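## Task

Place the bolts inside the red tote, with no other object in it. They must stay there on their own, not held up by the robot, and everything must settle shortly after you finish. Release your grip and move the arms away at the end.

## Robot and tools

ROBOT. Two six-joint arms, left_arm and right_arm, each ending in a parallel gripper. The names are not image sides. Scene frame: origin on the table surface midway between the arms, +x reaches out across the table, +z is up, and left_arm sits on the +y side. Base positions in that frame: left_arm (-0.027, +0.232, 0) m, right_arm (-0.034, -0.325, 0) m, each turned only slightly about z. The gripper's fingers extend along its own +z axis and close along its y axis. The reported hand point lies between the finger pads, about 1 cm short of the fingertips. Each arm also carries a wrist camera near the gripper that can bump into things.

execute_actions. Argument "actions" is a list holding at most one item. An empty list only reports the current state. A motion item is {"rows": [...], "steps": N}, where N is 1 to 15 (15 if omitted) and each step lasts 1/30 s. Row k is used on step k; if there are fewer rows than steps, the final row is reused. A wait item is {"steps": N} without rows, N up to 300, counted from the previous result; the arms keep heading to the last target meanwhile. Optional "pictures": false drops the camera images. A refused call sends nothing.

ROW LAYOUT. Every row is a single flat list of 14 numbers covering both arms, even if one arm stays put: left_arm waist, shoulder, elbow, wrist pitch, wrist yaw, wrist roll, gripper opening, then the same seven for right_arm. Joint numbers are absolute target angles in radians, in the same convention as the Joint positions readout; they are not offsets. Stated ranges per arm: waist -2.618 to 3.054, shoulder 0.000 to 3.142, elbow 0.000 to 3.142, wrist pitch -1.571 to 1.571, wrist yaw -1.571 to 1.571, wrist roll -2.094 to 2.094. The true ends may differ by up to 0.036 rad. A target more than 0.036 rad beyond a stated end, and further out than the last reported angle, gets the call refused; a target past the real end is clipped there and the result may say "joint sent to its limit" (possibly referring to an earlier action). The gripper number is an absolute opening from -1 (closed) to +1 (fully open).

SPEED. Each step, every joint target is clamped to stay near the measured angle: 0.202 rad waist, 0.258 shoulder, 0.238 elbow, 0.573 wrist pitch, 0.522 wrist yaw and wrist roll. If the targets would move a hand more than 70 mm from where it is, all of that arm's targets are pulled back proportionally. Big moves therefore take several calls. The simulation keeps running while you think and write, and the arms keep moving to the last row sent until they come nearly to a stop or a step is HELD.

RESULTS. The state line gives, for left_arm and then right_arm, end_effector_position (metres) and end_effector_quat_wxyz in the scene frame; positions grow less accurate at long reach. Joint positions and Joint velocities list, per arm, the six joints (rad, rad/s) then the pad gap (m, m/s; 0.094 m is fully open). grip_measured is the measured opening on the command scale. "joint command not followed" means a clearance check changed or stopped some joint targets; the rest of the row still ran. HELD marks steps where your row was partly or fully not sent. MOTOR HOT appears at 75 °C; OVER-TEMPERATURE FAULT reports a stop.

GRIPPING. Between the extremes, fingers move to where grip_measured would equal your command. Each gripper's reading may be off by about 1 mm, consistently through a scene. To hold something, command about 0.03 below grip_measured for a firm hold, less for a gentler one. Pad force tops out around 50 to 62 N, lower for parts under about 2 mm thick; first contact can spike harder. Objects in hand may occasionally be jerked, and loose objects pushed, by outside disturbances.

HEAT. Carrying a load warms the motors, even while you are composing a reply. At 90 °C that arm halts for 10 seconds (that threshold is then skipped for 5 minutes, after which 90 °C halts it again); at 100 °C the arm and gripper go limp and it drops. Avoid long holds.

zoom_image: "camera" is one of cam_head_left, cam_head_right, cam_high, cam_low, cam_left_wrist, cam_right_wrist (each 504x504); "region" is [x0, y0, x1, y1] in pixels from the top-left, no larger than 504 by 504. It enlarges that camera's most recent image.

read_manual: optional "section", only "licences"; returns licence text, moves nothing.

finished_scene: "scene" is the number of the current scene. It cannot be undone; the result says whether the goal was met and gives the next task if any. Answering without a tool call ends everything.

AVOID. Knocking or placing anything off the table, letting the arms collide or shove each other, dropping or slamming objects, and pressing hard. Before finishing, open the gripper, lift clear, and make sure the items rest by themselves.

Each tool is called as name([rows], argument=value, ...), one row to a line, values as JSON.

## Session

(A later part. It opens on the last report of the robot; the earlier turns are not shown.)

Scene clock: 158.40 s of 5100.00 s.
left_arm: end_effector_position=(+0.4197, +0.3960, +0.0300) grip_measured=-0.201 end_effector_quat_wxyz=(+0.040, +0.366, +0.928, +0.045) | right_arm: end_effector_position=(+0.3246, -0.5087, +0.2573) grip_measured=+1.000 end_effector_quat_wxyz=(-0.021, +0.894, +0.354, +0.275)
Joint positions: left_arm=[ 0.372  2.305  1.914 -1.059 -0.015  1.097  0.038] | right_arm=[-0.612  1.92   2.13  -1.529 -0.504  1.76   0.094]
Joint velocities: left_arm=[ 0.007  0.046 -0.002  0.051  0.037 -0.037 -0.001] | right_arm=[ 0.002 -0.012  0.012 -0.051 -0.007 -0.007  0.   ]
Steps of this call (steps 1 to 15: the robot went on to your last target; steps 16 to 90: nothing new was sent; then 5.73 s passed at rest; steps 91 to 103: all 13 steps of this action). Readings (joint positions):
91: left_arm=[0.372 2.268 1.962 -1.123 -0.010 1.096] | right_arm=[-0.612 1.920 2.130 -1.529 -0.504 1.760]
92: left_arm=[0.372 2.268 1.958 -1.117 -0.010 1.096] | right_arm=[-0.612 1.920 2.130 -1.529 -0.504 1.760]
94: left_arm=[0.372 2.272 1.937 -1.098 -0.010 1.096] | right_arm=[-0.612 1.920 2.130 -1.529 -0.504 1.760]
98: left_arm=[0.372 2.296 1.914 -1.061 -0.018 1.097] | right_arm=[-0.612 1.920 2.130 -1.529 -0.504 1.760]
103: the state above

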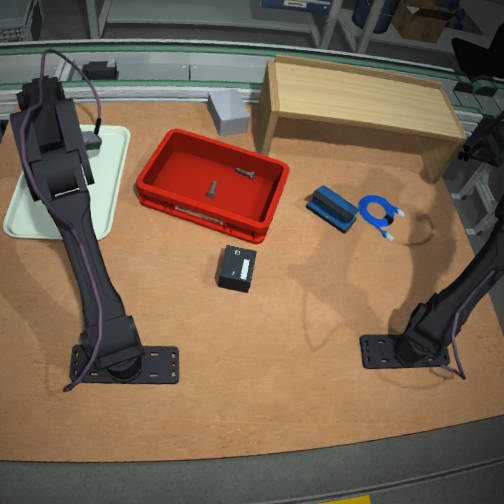

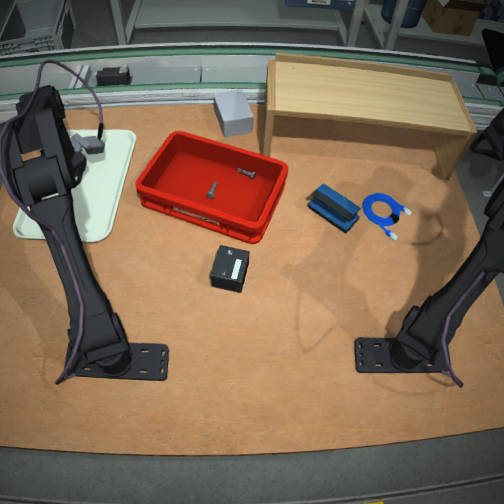

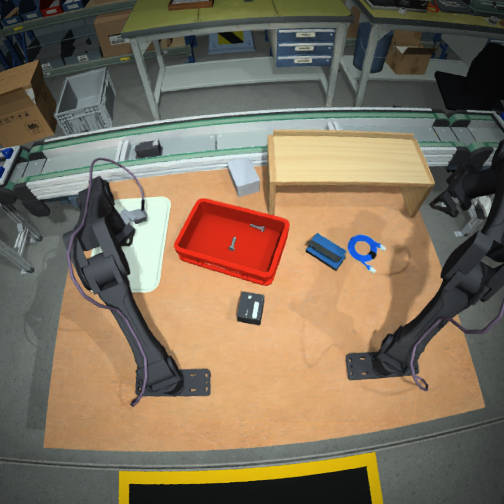

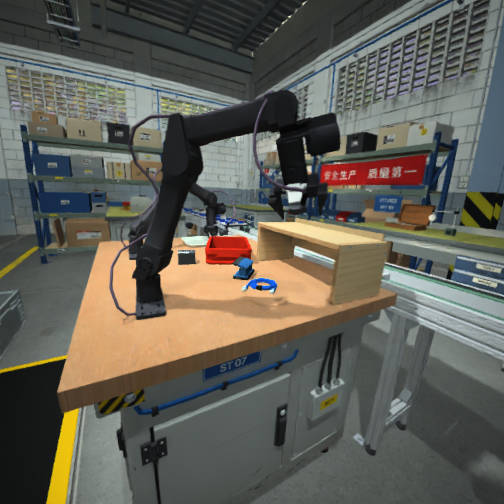

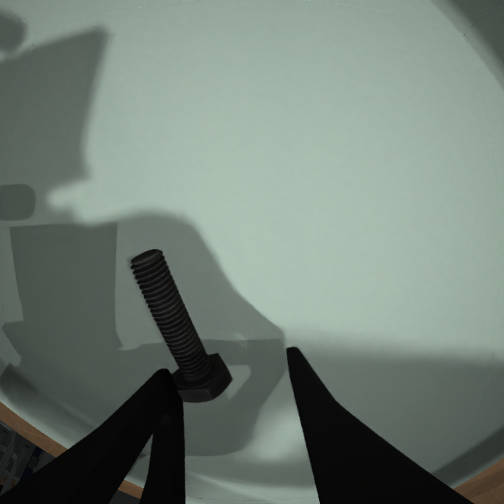

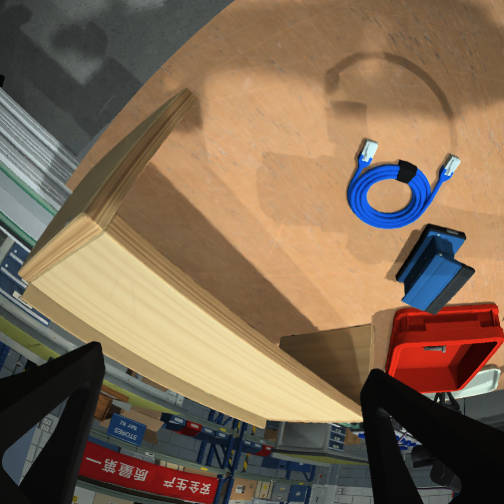

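execute_actions([
  {"rows":[[0.37,2.31,1.97,-1.09,0,1.1,0,-0.612,1.92,2.13,-1.529,-0.504,1.76,1],[0.37,2.32,2.0,-1.095,0,1.1,0,-0.612,1.92,2.13,-1.529,-0.504,1.76,1],[0.37,2.33,2.02,-1.095,0,1.1,0,-0.612,1.92,2.13,-1.529,-0.504,1.76,1],[0.37,2.345,2.02,-1.095,0,1.1,0,-0.612,1.92,2.13,-1.529,-0.504,1.76,1]],"steps":12},
])

Scene clock: 166.63 s of 5100.00 s.
left_arm: end_effector_position=(+0.4333, +0.4004, +0.0398) grip_measured=-0.002 end_effector_quat_wxyz=(+0.053, +0.366, +0.927, +0.055) | right_arm: end_effector_position=(+0.3246, -0.5087, +0.2573) grip_measured=+1.000 end_effector_quat_wxyz=(-0.021, +0.894, +0.354, +0.275)
Joint positions: left_arm=[ 0.372  2.33   1.992 -1.081 -0.012  1.097  0.047] | right_arm=[-0.612  1.92   2.13  -1.529 -0.504  1.76   0.094]
Joint velocities: left_arm=[ 0.012  0.051  0.002 -0.11   0.022  0.022 -0.   ] | right_arm=[-0.002  0.002  0.017  0.037 -0.007 -0.095  0.   ]
Steps of this call (steps 1 to 15: the robot went on to your last target; steps 16 to 90: nothing new was sent; then 4.83 s passed at rest; steps 91 to 102: all 12 steps of this action). Readings (joint positions):
91: left_arm=[0.372 2.307 1.917 -1.063 -0.013 1.097] | right_arm=[-0.612 1.920 2.130 -1.529 -0.504 1.760]
92: left_arm=[0.372 2.311 1.929 -1.072 -0.013 1.097] | right_arm=[-0.612 1.920 2.130 -1.529 -0.504 1.760]
94: left_arm=[0.372 2.322 1.966 -1.081 -0.013 1.097] | right_arm=[-0.612 1.920 2.130 -1.529 -0.504 1.760]
98: left_arm=[0.372 2.327 1.992 -1.080 -0.013 1.097] | right_arm=[-0.612 1.920 2.130 -1.529 -0.504 1.760]
102: the state above

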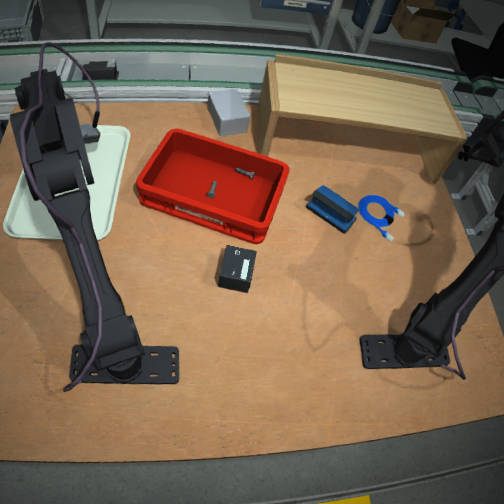

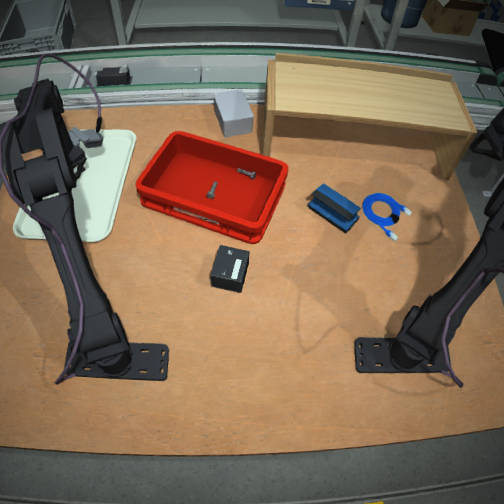

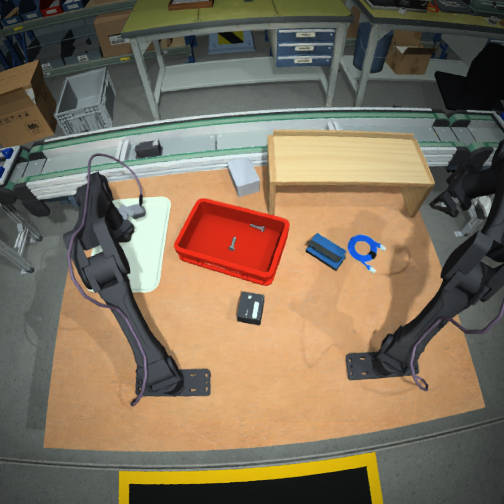

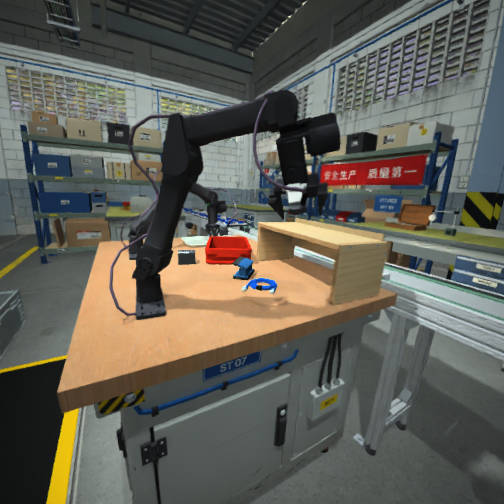

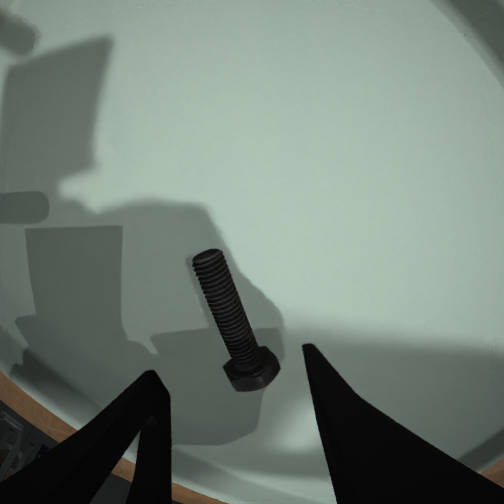

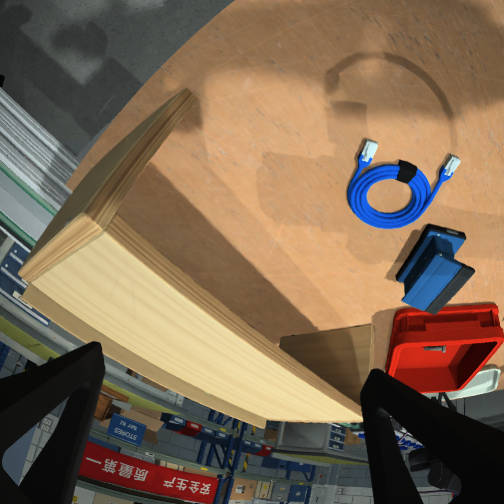

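execute_actions([
  {"rows":[[0.37,2.365,1.965,-1.085,0,1.1,0,-0.612,1.92,2.13,-1.529,-0.504,1.76,1]],"steps":10},
])

Scene clock: 172.67 s of 5100.00 s.
left_arm: end_effector_position=(+0.4291, +0.3989, +0.0248) grip_measured=-0.002 end_effector_quat_wxyz=(+0.040, +0.367, +0.929, +0.043) | right_arm: end_effector_position=(+0.3246, -0.5087, +0.2573) grip_measured=+1.000 end_effector_quat_wxyz=(-0.021, +0.894, +0.354, +0.275)
Joint positions: left_arm=[ 0.372  2.357  1.983 -1.08  -0.012  1.097  0.047] | right_arm=[-0.612  1.92   2.13  -1.529 -0.504  1.76   0.094]
Joint velocities: left_arm=[ 0.002 -0.002 -0.022  0.11   0.037  0.022  0.001] | right_arm=[-0.007 -0.007  0.007 -0.022  0.007 -0.007  0.   ]
Steps of this call (steps 1 to 15: the robot went on to your last target; steps 16 to 90: nothing new was sent; then 2.70 s passed at rest; steps 91 to 100: all 10 steps of this action). Readings (joint positions):
91: left_arm=[0.372 2.338 1.992 -1.081 -0.012 1.097] | right_arm=[-0.612 1.920 2.130 -1.529 -0.504 1.760]
92: left_arm=[0.372 2.340 1.992 -1.081 -0.012 1.097] | right_arm=[-0.612 1.920 2.130 -1.529 -0.504 1.760]
94: left_arm=[0.372 2.347 1.992 -1.081 -0.012 1.097] | right_arm=[-0.612 1.920 2.130 -1.529 -0.504 1.760]
98: left_arm=[0.372 2.357 1.984 -1.080 -0.012 1.097] | right_arm=[-0.612 1.920 2.130 -1.529 -0.504 1.760]
100: the state above

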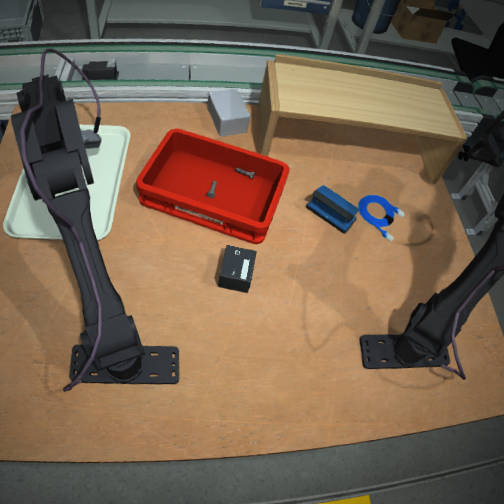

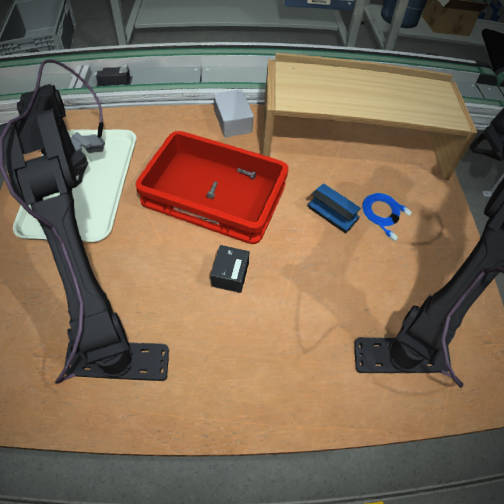

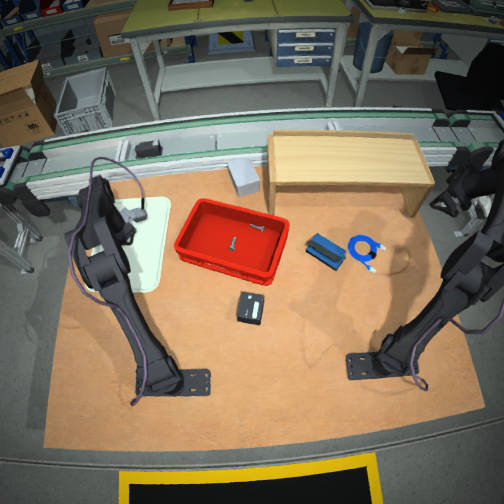

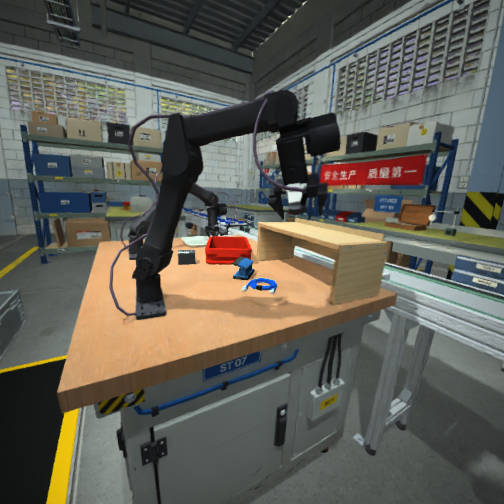

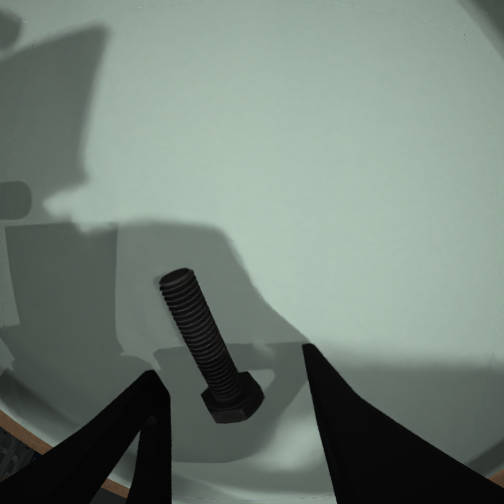

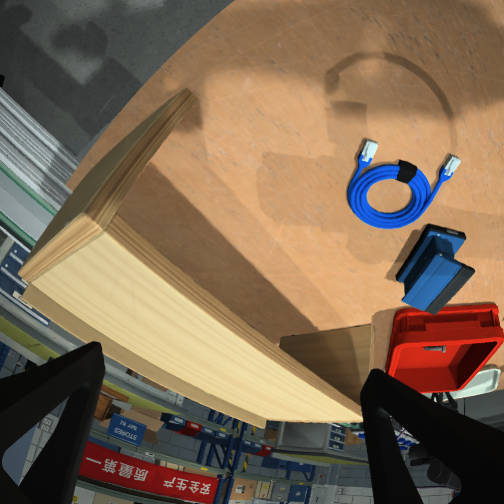

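A touch lower while closing, then lift.

execute_actions([
  {"rows":[[0.37,2.375,1.96,-1.085,0,1.1,0,-0.612,1.92,2.13,-1.529,-0.504,1.76,1],[0.37,2.375,1.96,-1.085,0,1.1,0,-0.612,1.92,2.13,-1.529,-0.504,1.76,1],[0.37,2.375,1.96,-1.085,0,1.1,0,-0.612,1.92,2.13,-1.529,-0.504,1.76,1],[0.37,2.375,1.96,-1.085,0,1.1,-0.9,-0.612,1.92,2.13,-1.529,-0.504,1.76,1]],"steps":15},
], pictures=false)

execute_actions([
  {"rows":[[0.37,2.06,2.07,-1.31,0,1.1,-0.9,-0.612,1.92,2.13,-1.529,-0.504,1.76,1]],"steps":15},
])

Scene clock: 182.13 s of 5100.00 s.
left_arm: end_effector_position=(+0.4290, +0.3988, +0.0237) grip_measured=-0.699 end_effector_quat_wxyz=(+0.039, +0.367, +0.929, +0.042) | right_arm: end_effector_position=(+0.3246, -0.5087, +0.2573) grip_measured=+1.000 end_effector_quat_wxyz=(-0.021, +0.894, +0.354, +0.275)
Joint positions: left_arm=[ 0.372  2.359  1.983 -1.08  -0.012  1.097  0.014] | right_arm=[-0.612  1.92   2.13  -1.529 -0.504  1.76   0.094]
Joint velocities: left_arm=[-0.012  0.012 -0.002  0.007 -0.037 -0.022 -0.001] | right_arm=[-0.002 -0.012  0.012  0.037  0.007 -0.022  0.   ]
Steps of this call (steps 1 to 15: the robot went on to your last target; steps 16 to 90: nothing new was sent; then 5.97 s passed at rest; steps 91 to 105: all 15 steps of this action). Readings (joint positions):
91: left_arm=[0.372 2.357 1.983 -1.080 -0.012 1.097] | right_arm=[-0.612 1.920 2.130 -1.529 -0.504 1.760]
92: left_arm=[0.372 2.357 1.983 -1.080 -0.012 1.097] | right_arm=[-0.612 1.920 2.130 -1.529 -0.504 1.760]
94: left_arm=[0.372 2.357 1.983 -1.080 -0.012 1.097] | right_arm=[-0.612 1.920 2.130 -1.529 -0.504 1.760]
98: left_arm=[0.372 2.359 1.983 -1.080 -0.012 1.097] | right_arm=[-0.612 1.920 2.130 -1.529 -0.504 1.760]
105: the state above

Scene clock: 182.63 s of 5100.00 s.
left_arm: end_effector_position=(+0.4066, +0.3907, +0.1807) grip_measured=-0.699 end_effector_quat_wxyz=(+0.114, +0.362, +0.919, +0.108) | right_arm: end_effector_position=(+0.3246, -0.5087, +0.2573) grip_measured=+1.000 end_effector_quat_wxyz=(-0.021, +0.894, +0.354, +0.275)
Joint positions: left_arm=[ 0.372  2.046  2.06  -1.27  -0.012  1.097  0.014] | right_arm=[-0.612  1.92   2.13  -1.529 -0.504  1.76   0.094]
Joint velocities: left_arm=[ 0.002  0.007 -0.002 -0.11   0.022 -0.037 -0.   ] | right_arm=[ 0.012 -0.002 -0.002 -0.022  0.051 -0.022  0.   ]
Steps of this call (steps 1 to 15: all 15 steps of this action). Readings (joint positions):
1: left_arm=[0.372 2.351 1.984 -1.085 -0.012 1.097] | right_arm=[-0.612 1.920 2.130 -1.529 -0.504 1.760]
2: left_arm=[0.372 2.340 1.984 -1.107 -0.012 1.097] | right_arm=[-0.612 1.920 2.130 -1.529 -0.504 1.760]
4: left_arm=[0.372 2.296 1.984 -1.146 -0.012 1.097] | right_arm=[-0.612 1.920 2.130 -1.529 -0.504 1.760]
8: left_arm=[0.372 2.175 2.004 -1.209 -0.012 1.097] | right_arm=[-0.612 1.920 2.130 -1.529 -0.504 1.760]
15: the state above

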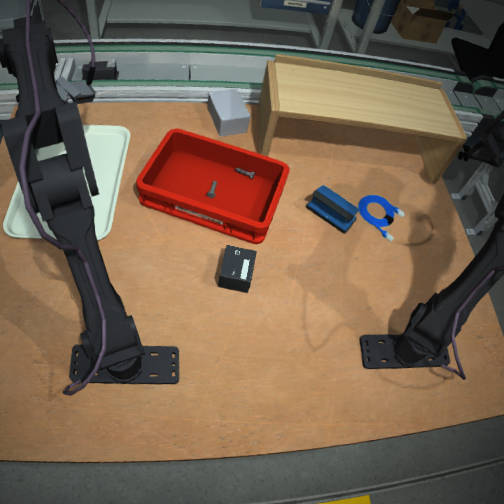

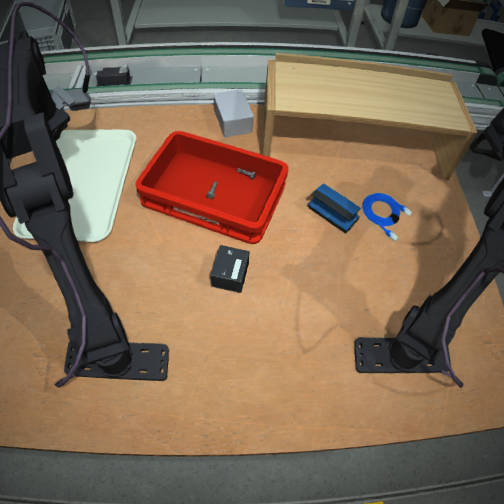

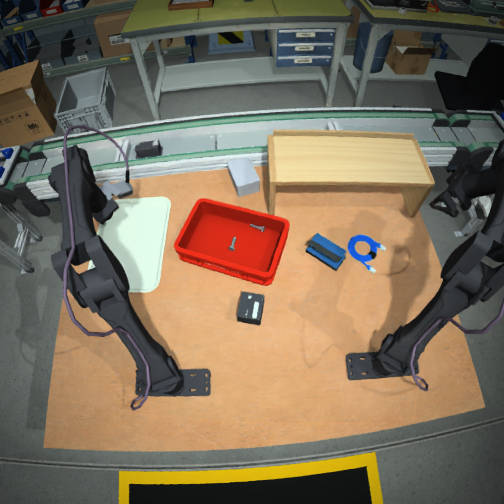

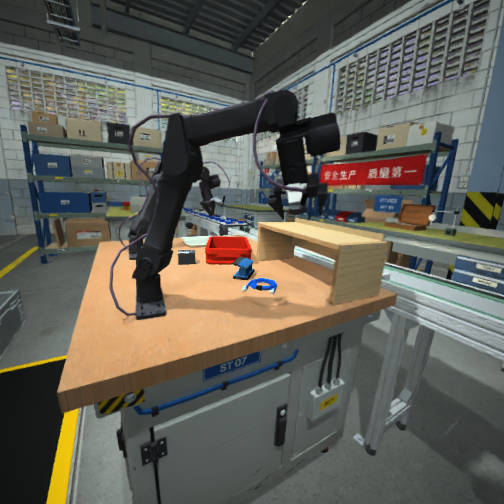

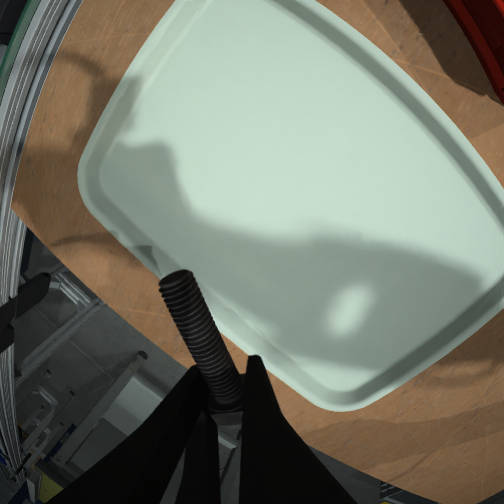

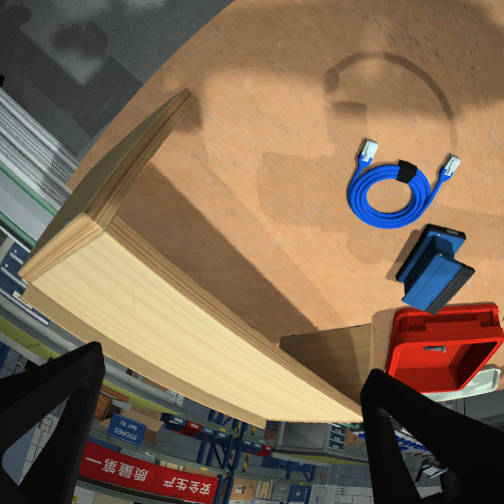

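execute_actions([
  {"rows":[[0,2.05,2.05,-1.31,0,0.5,-0.9,-0.612,1.92,2.13,-1.529,-0.504,1.76,1]],"steps":10},
], pictures=false)

execute_actions([
  {"rows":[[-0.27,2.05,2.05,-1.31,0,-0.04,-0.9,-0.612,1.92,2.13,-1.529,-0.504,1.76,1]],"steps":12},
], pictures=false)

execute_actions([
  {"rows":[[-0.27,2.15,1.82,-1.08,0,-0.04,-0.9,-0.612,1.92,2.13,-1.529,-0.504,1.76,1]],"steps":14},
], pictures=false)

execute_actions([
  {"rows":[[-0.27,2.15,1.82,-1.08,0,-0.04,-0.2,-0.612,1.92,2.13,-1.529,-0.504,1.76,1]],"steps":7},
], pictures=false)

execute_actions([
  {"rows":[[-0.27,2.03,2.05,-1.31,0,-0.04,-0.2,-0.612,1.92,2.13,-1.529,-0.504,1.76,1]],"steps":12},
], pictures=false)

execute_actions([
  {"rows":[[0.3,1.8,1.9,-1.4,0,0,0.3,-0.612,1.92,2.13,-1.529,-0.504,1.76,1]],"steps":15},
])

Scene clock: 194.70 s of 5100.00 s.
left_arm: end_effector_position=(+0.4282, +0.2166, +0.1740) grip_measured=-0.699 end_effector_quat_wxyz=(+0.131, +0.313, +0.940, +0.041) | right_arm: end_effector_position=(+0.3246, -0.5087, +0.2573) grip_measured=+1.000 end_effector_quat_wxyz=(-0.021, +0.894, +0.354, +0.275)
Joint positions: left_arm=[-0.01   2.056  2.06  -1.299 -0.006  0.605  0.014] | right_arm=[-0.612  1.92   2.13  -1.529 -0.504  1.76   0.094]
Joint velocities: left_arm=[-0.872  0.002 -0.007  0.007  0.212 -0.696 -0.   ] | right_arm=[ 0.007 -0.007 -0.002 -0.007 -0.022  0.007  0.   ]
Steps of this call (steps 1 to 30: the robot went on to your last target; steps 31 to 90: nothing new was sent; then 8.73 s passed at rest; steps 91 to 100: all 10 steps of this action). Readings (joint positions):
91: left_arm=[0.360 2.056 2.060 -1.298 -0.017 1.040] | right_arm=[-0.612 1.920 2.130 -1.529 -0.504 1.760]
92: left_arm=[0.341 2.056 2.060 -1.299 -0.024 0.962] | right_arm=[-0.612 1.920 2.130 -1.529 -0.504 1.760]
94: left_arm=[0.265 2.056 2.060 -1.299 -0.026 0.833] | right_arm=[-0.612 1.920 2.130 -1.529 -0.504 1.760]
98: left_arm=[0.068 2.056 2.060 -1.299 -0.020 0.661] | right_arm=[-0.612 1.920 2.130 -1.529 -0.504 1.760]
100: the state above

Scene clock: 195.10 s of 5100.00 s.
left_arm: end_effector_position=(+0.4039, +0.0854, +0.1740) grip_measured=-0.699 end_effector_quat_wxyz=(+0.135, +0.172, +0.975, -0.026) | right_arm: end_effector_position=(+0.3246, -0.5087, +0.2573) grip_measured=+1.000 end_effector_quat_wxyz=(-0.021, +0.894, +0.354, +0.275)
Joint positions: left_arm=[-0.298  2.056  2.06  -1.3    0.011  0.022  0.014] | right_arm=[-0.612  1.92   2.13  -1.529 -0.504  1.76   0.094]
Joint velocities: left_arm=[ 0.227 -0.002  0.007 -0.051 -0.022 -0.403 -0.001] | right_arm=[-0.012  0.007  0.002  0.037 -0.007 -0.037  0.   ]
Steps of this call (steps 1 to 12: all 12 steps of this action). Readings (joint positions):
1: left_arm=[-0.047 2.056 2.060 -1.299 -0.005 0.542] | right_arm=[-0.612 1.920 2.130 -1.529 -0.504 1.760]
2: left_arm=[-0.082 2.056 2.060 -1.299 -0.010 0.463] | right_arm=[-0.612 1.920 2.130 -1.529 -0.504 1.760]
4: left_arm=[-0.172 2.056 2.060 -1.299 -0.011 0.304] | right_arm=[-0.612 1.920 2.130 -1.529 -0.504 1.760]
8: left_arm=[-0.304 2.056 2.060 -1.299 0.008 0.104] | right_arm=[-0.612 1.920 2.130 -1.529 -0.504 1.760]
12: the state above

Scene clock: 195.57 s of 5100.00 s.
left_arm: end_effector_position=(+0.3967, +0.0982, +0.0540) grip_measured=-0.699 end_effector_quat_wxyz=(+0.045, +0.136, +0.990, -0.010) | right_arm: end_effector_position=(+0.3246, -0.5087, +0.2573) grip_measured=+1.000 end_effector_quat_wxyz=(-0.021, +0.894, +0.354, +0.275)
Joint positions: left_arm=[-0.278  2.183  1.811 -1.107  0.006 -0.032  0.014] | right_arm=[-0.612  1.92   2.13  -1.529 -0.504  1.76   0.094]
Joint velocities: left_arm=[ 0.007 -0.1    0.012  0.095 -0.11   0.022 -0.   ] | right_arm=[ 0.002  0.007  0.007 -0.007 -0.081  0.007  0.   ]
Steps of this call (steps 1 to 14: all 14 steps of this action). Readings (joint positions):
1: left_arm=[-0.291 2.056 2.036 -1.276 0.010 0.013] | right_arm=[-0.612 1.920 2.130 -1.529 -0.504 1.760]
2: left_arm=[-0.285 2.053 1.999 -1.241 0.009 0.006] | right_arm=[-0.612 1.920 2.130 -1.529 -0.504 1.760]
4: left_arm=[-0.279 2.074 1.920 -1.187 0.007 -0.006] | right_arm=[-0.612 1.920 2.130 -1.529 -0.504 1.760]
8: left_arm=[-0.278 2.166 1.828 -1.134 0.006 -0.023] | right_arm=[-0.612 1.920 2.130 -1.529 -0.504 1.760]
14: the state above

Scene clock: 195.80 s of 5100.00 s.
left_arm: end_effector_position=(+0.4004, +0.0971, +0.0566) grip_measured=-0.202 end_effector_quat_wxyz=(+0.054, +0.135, +0.989, -0.012) | right_arm: end_effector_position=(+0.3246, -0.5087, +0.2573) grip_measured=+1.000 end_effector_quat_wxyz=(-0.021, +0.894, +0.354, +0.275)
Joint positions: left_arm=[-0.278  2.178  1.811 -1.093  0.006 -0.035  0.037] | right_arm=[-0.612  1.92   2.13  -1.529 -0.504  1.76   0.094]
Joint velocities: left_arm=[ 0.007  0.017 -0.002  0.051  0.007 -0.051  0.   ] | right_arm=[-0.002 -0.002 -0.002 -0.022 -0.051 -0.037  0.   ]
Steps of this call (steps 1 to 7: all 7 steps of this action). Readings (joint positions):
1: left_arm=[-0.278 2.181 1.811 -1.103 0.006 -0.033] | right_arm=[-0.612 1.920 2.130 -1.529 -0.504 1.760]
2: left_arm=[-0.278 2.179 1.811 -1.100 0.006 -0.033] | right_arm=[-0.612 1.920 2.130 -1.529 -0.504 1.760]
4: left_arm=[-0.278 2.178 1.811 -1.096 0.006 -0.034] | right_arm=[-0.612 1.920 2.130 -1.529 -0.504 1.760]
7: the state above

Scene clock: 196.20 s of 5100.00 s.
left_arm: end_effector_position=(+0.4097, +0.0941, +0.1859) grip_measured=-0.202 end_effector_quat_wxyz=(+0.160, +0.134, +0.978, -0.030) | right_arm: end_effector_position=(+0.3246, -0.5087, +0.2573) grip_measured=+1.000 end_effector_quat_wxyz=(-0.021, +0.894, +0.354, +0.275)
Joint positions: left_arm=[-0.278  2.019  2.039 -1.263  0.006 -0.035  0.038] | right_arm=[-0.612  1.92   2.13  -1.529 -0.504  1.76   0.094]
Joint velocities: left_arm=[-0.002 -0.12   0.071 -0.139  0.022  0.007 -0.001] | right_arm=[-0.007  0.007  0.012  0.081  0.022  0.037  0.   ]
Steps of this call (steps 1 to 12: all 12 steps of this action). Readings (joint positions):
1: left_arm=[-0.278 2.176 1.827 -1.111 0.006 -0.035] | right_arm=[-0.612 1.920 2.130 -1.529 -0.504 1.760]
2: left_arm=[-0.278 2.176 1.851 -1.140 0.006 -0.035] | right_arm=[-0.612 1.920 2.130 -1.529 -0.504 1.760]
4: left_arm=[-0.278 2.156 1.909 -1.180 0.006 -0.035] | right_arm=[-0.612 1.920 2.130 -1.529 -0.504 1.760]
8: left_arm=[-0.278 2.076 2.006 -1.236 0.006 -0.035] | right_arm=[-0.612 1.920 2.130 -1.529 -0.504 1.760]
12: the state above

Scene clock: 196.70 s of 5100.00 s.
left_arm: end_effector_position=(+0.3516, +0.3557, +0.2197) grip_measured=+0.298 end_effector_quat_wxyz=(+0.147, -0.156, +0.976, +0.029) | right_arm: end_effector_position=(+0.3246, -0.5087, +0.2573) grip_measured=+1.000 end_effector_quat_wxyz=(-0.021, +0.894, +0.354, +0.275)
Joint positions: left_arm=[ 0.335  1.828  1.923 -1.367 -0.013 -0.009  0.061] | right_arm=[-0.612  1.92   2.13  -1.529 -0.504  1.76   0.094]
Joint velocities: left_arm=[ 0.178  0.002 -0.105 -0.051 -0.095  0.022 -0.001] | right_arm=[ 0.012  0.002  0.007 -0.007 -0.007 -0.037  0.   ]
Steps of this call (steps 1 to 15: all 15 steps of this action). Readings (joint positions):
1: left_arm=[-0.269 2.003 2.026 -1.262 0.009 -0.032] | right_arm=[-0.612 1.920 2.130 -1.529 -0.504 1.760]
2: left_arm=[-0.253 1.981 1.996 -1.269 0.014 -0.029] | right_arm=[-0.612 1.920 2.130 -1.529 -0.504 1.760]
4: left_arm=[-0.188 1.931 1.954 -1.303 0.015 -0.023] | right_arm=[-0.612 1.920 2.130 -1.529 -0.504 1.760]
8: left_arm=[0.013 1.855 1.929 -1.342 0.013 -0.014] | right_arm=[-0.612 1.920 2.130 -1.529 -0.504 1.760]
15: the state above

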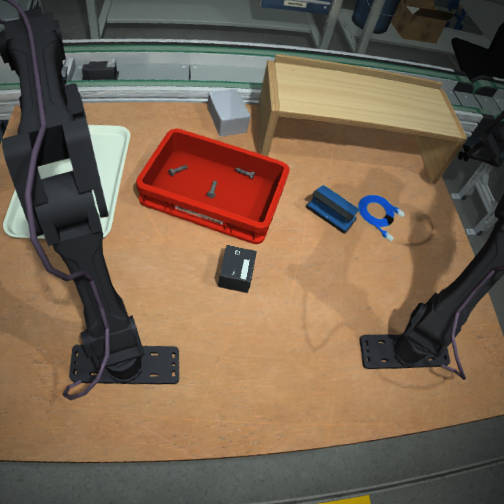

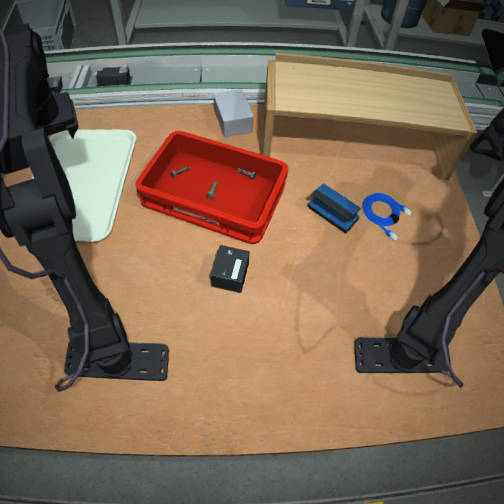

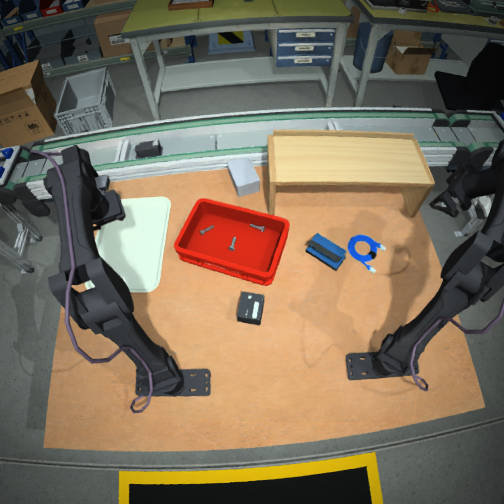

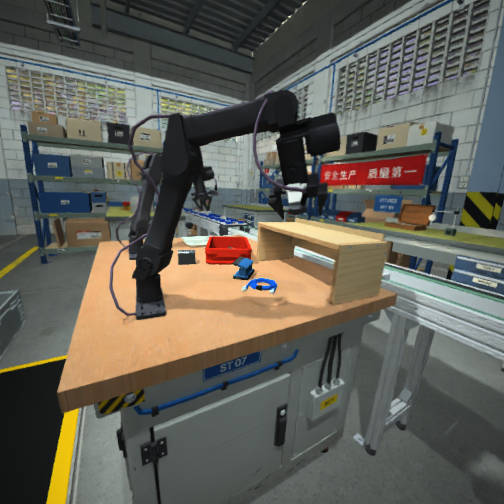

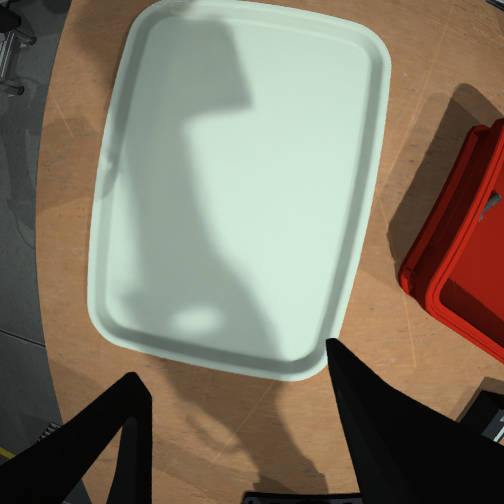

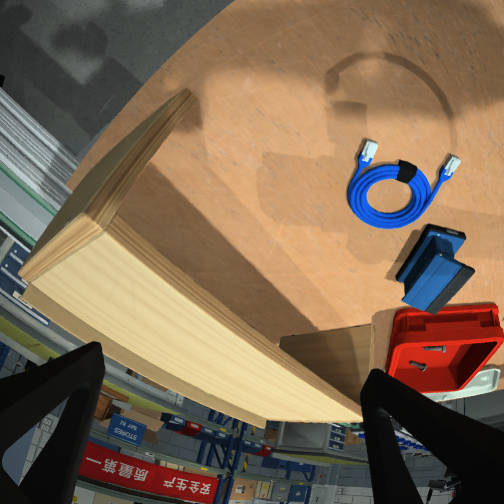

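finished_scene(scene=2)

The scene is finished: the task was done.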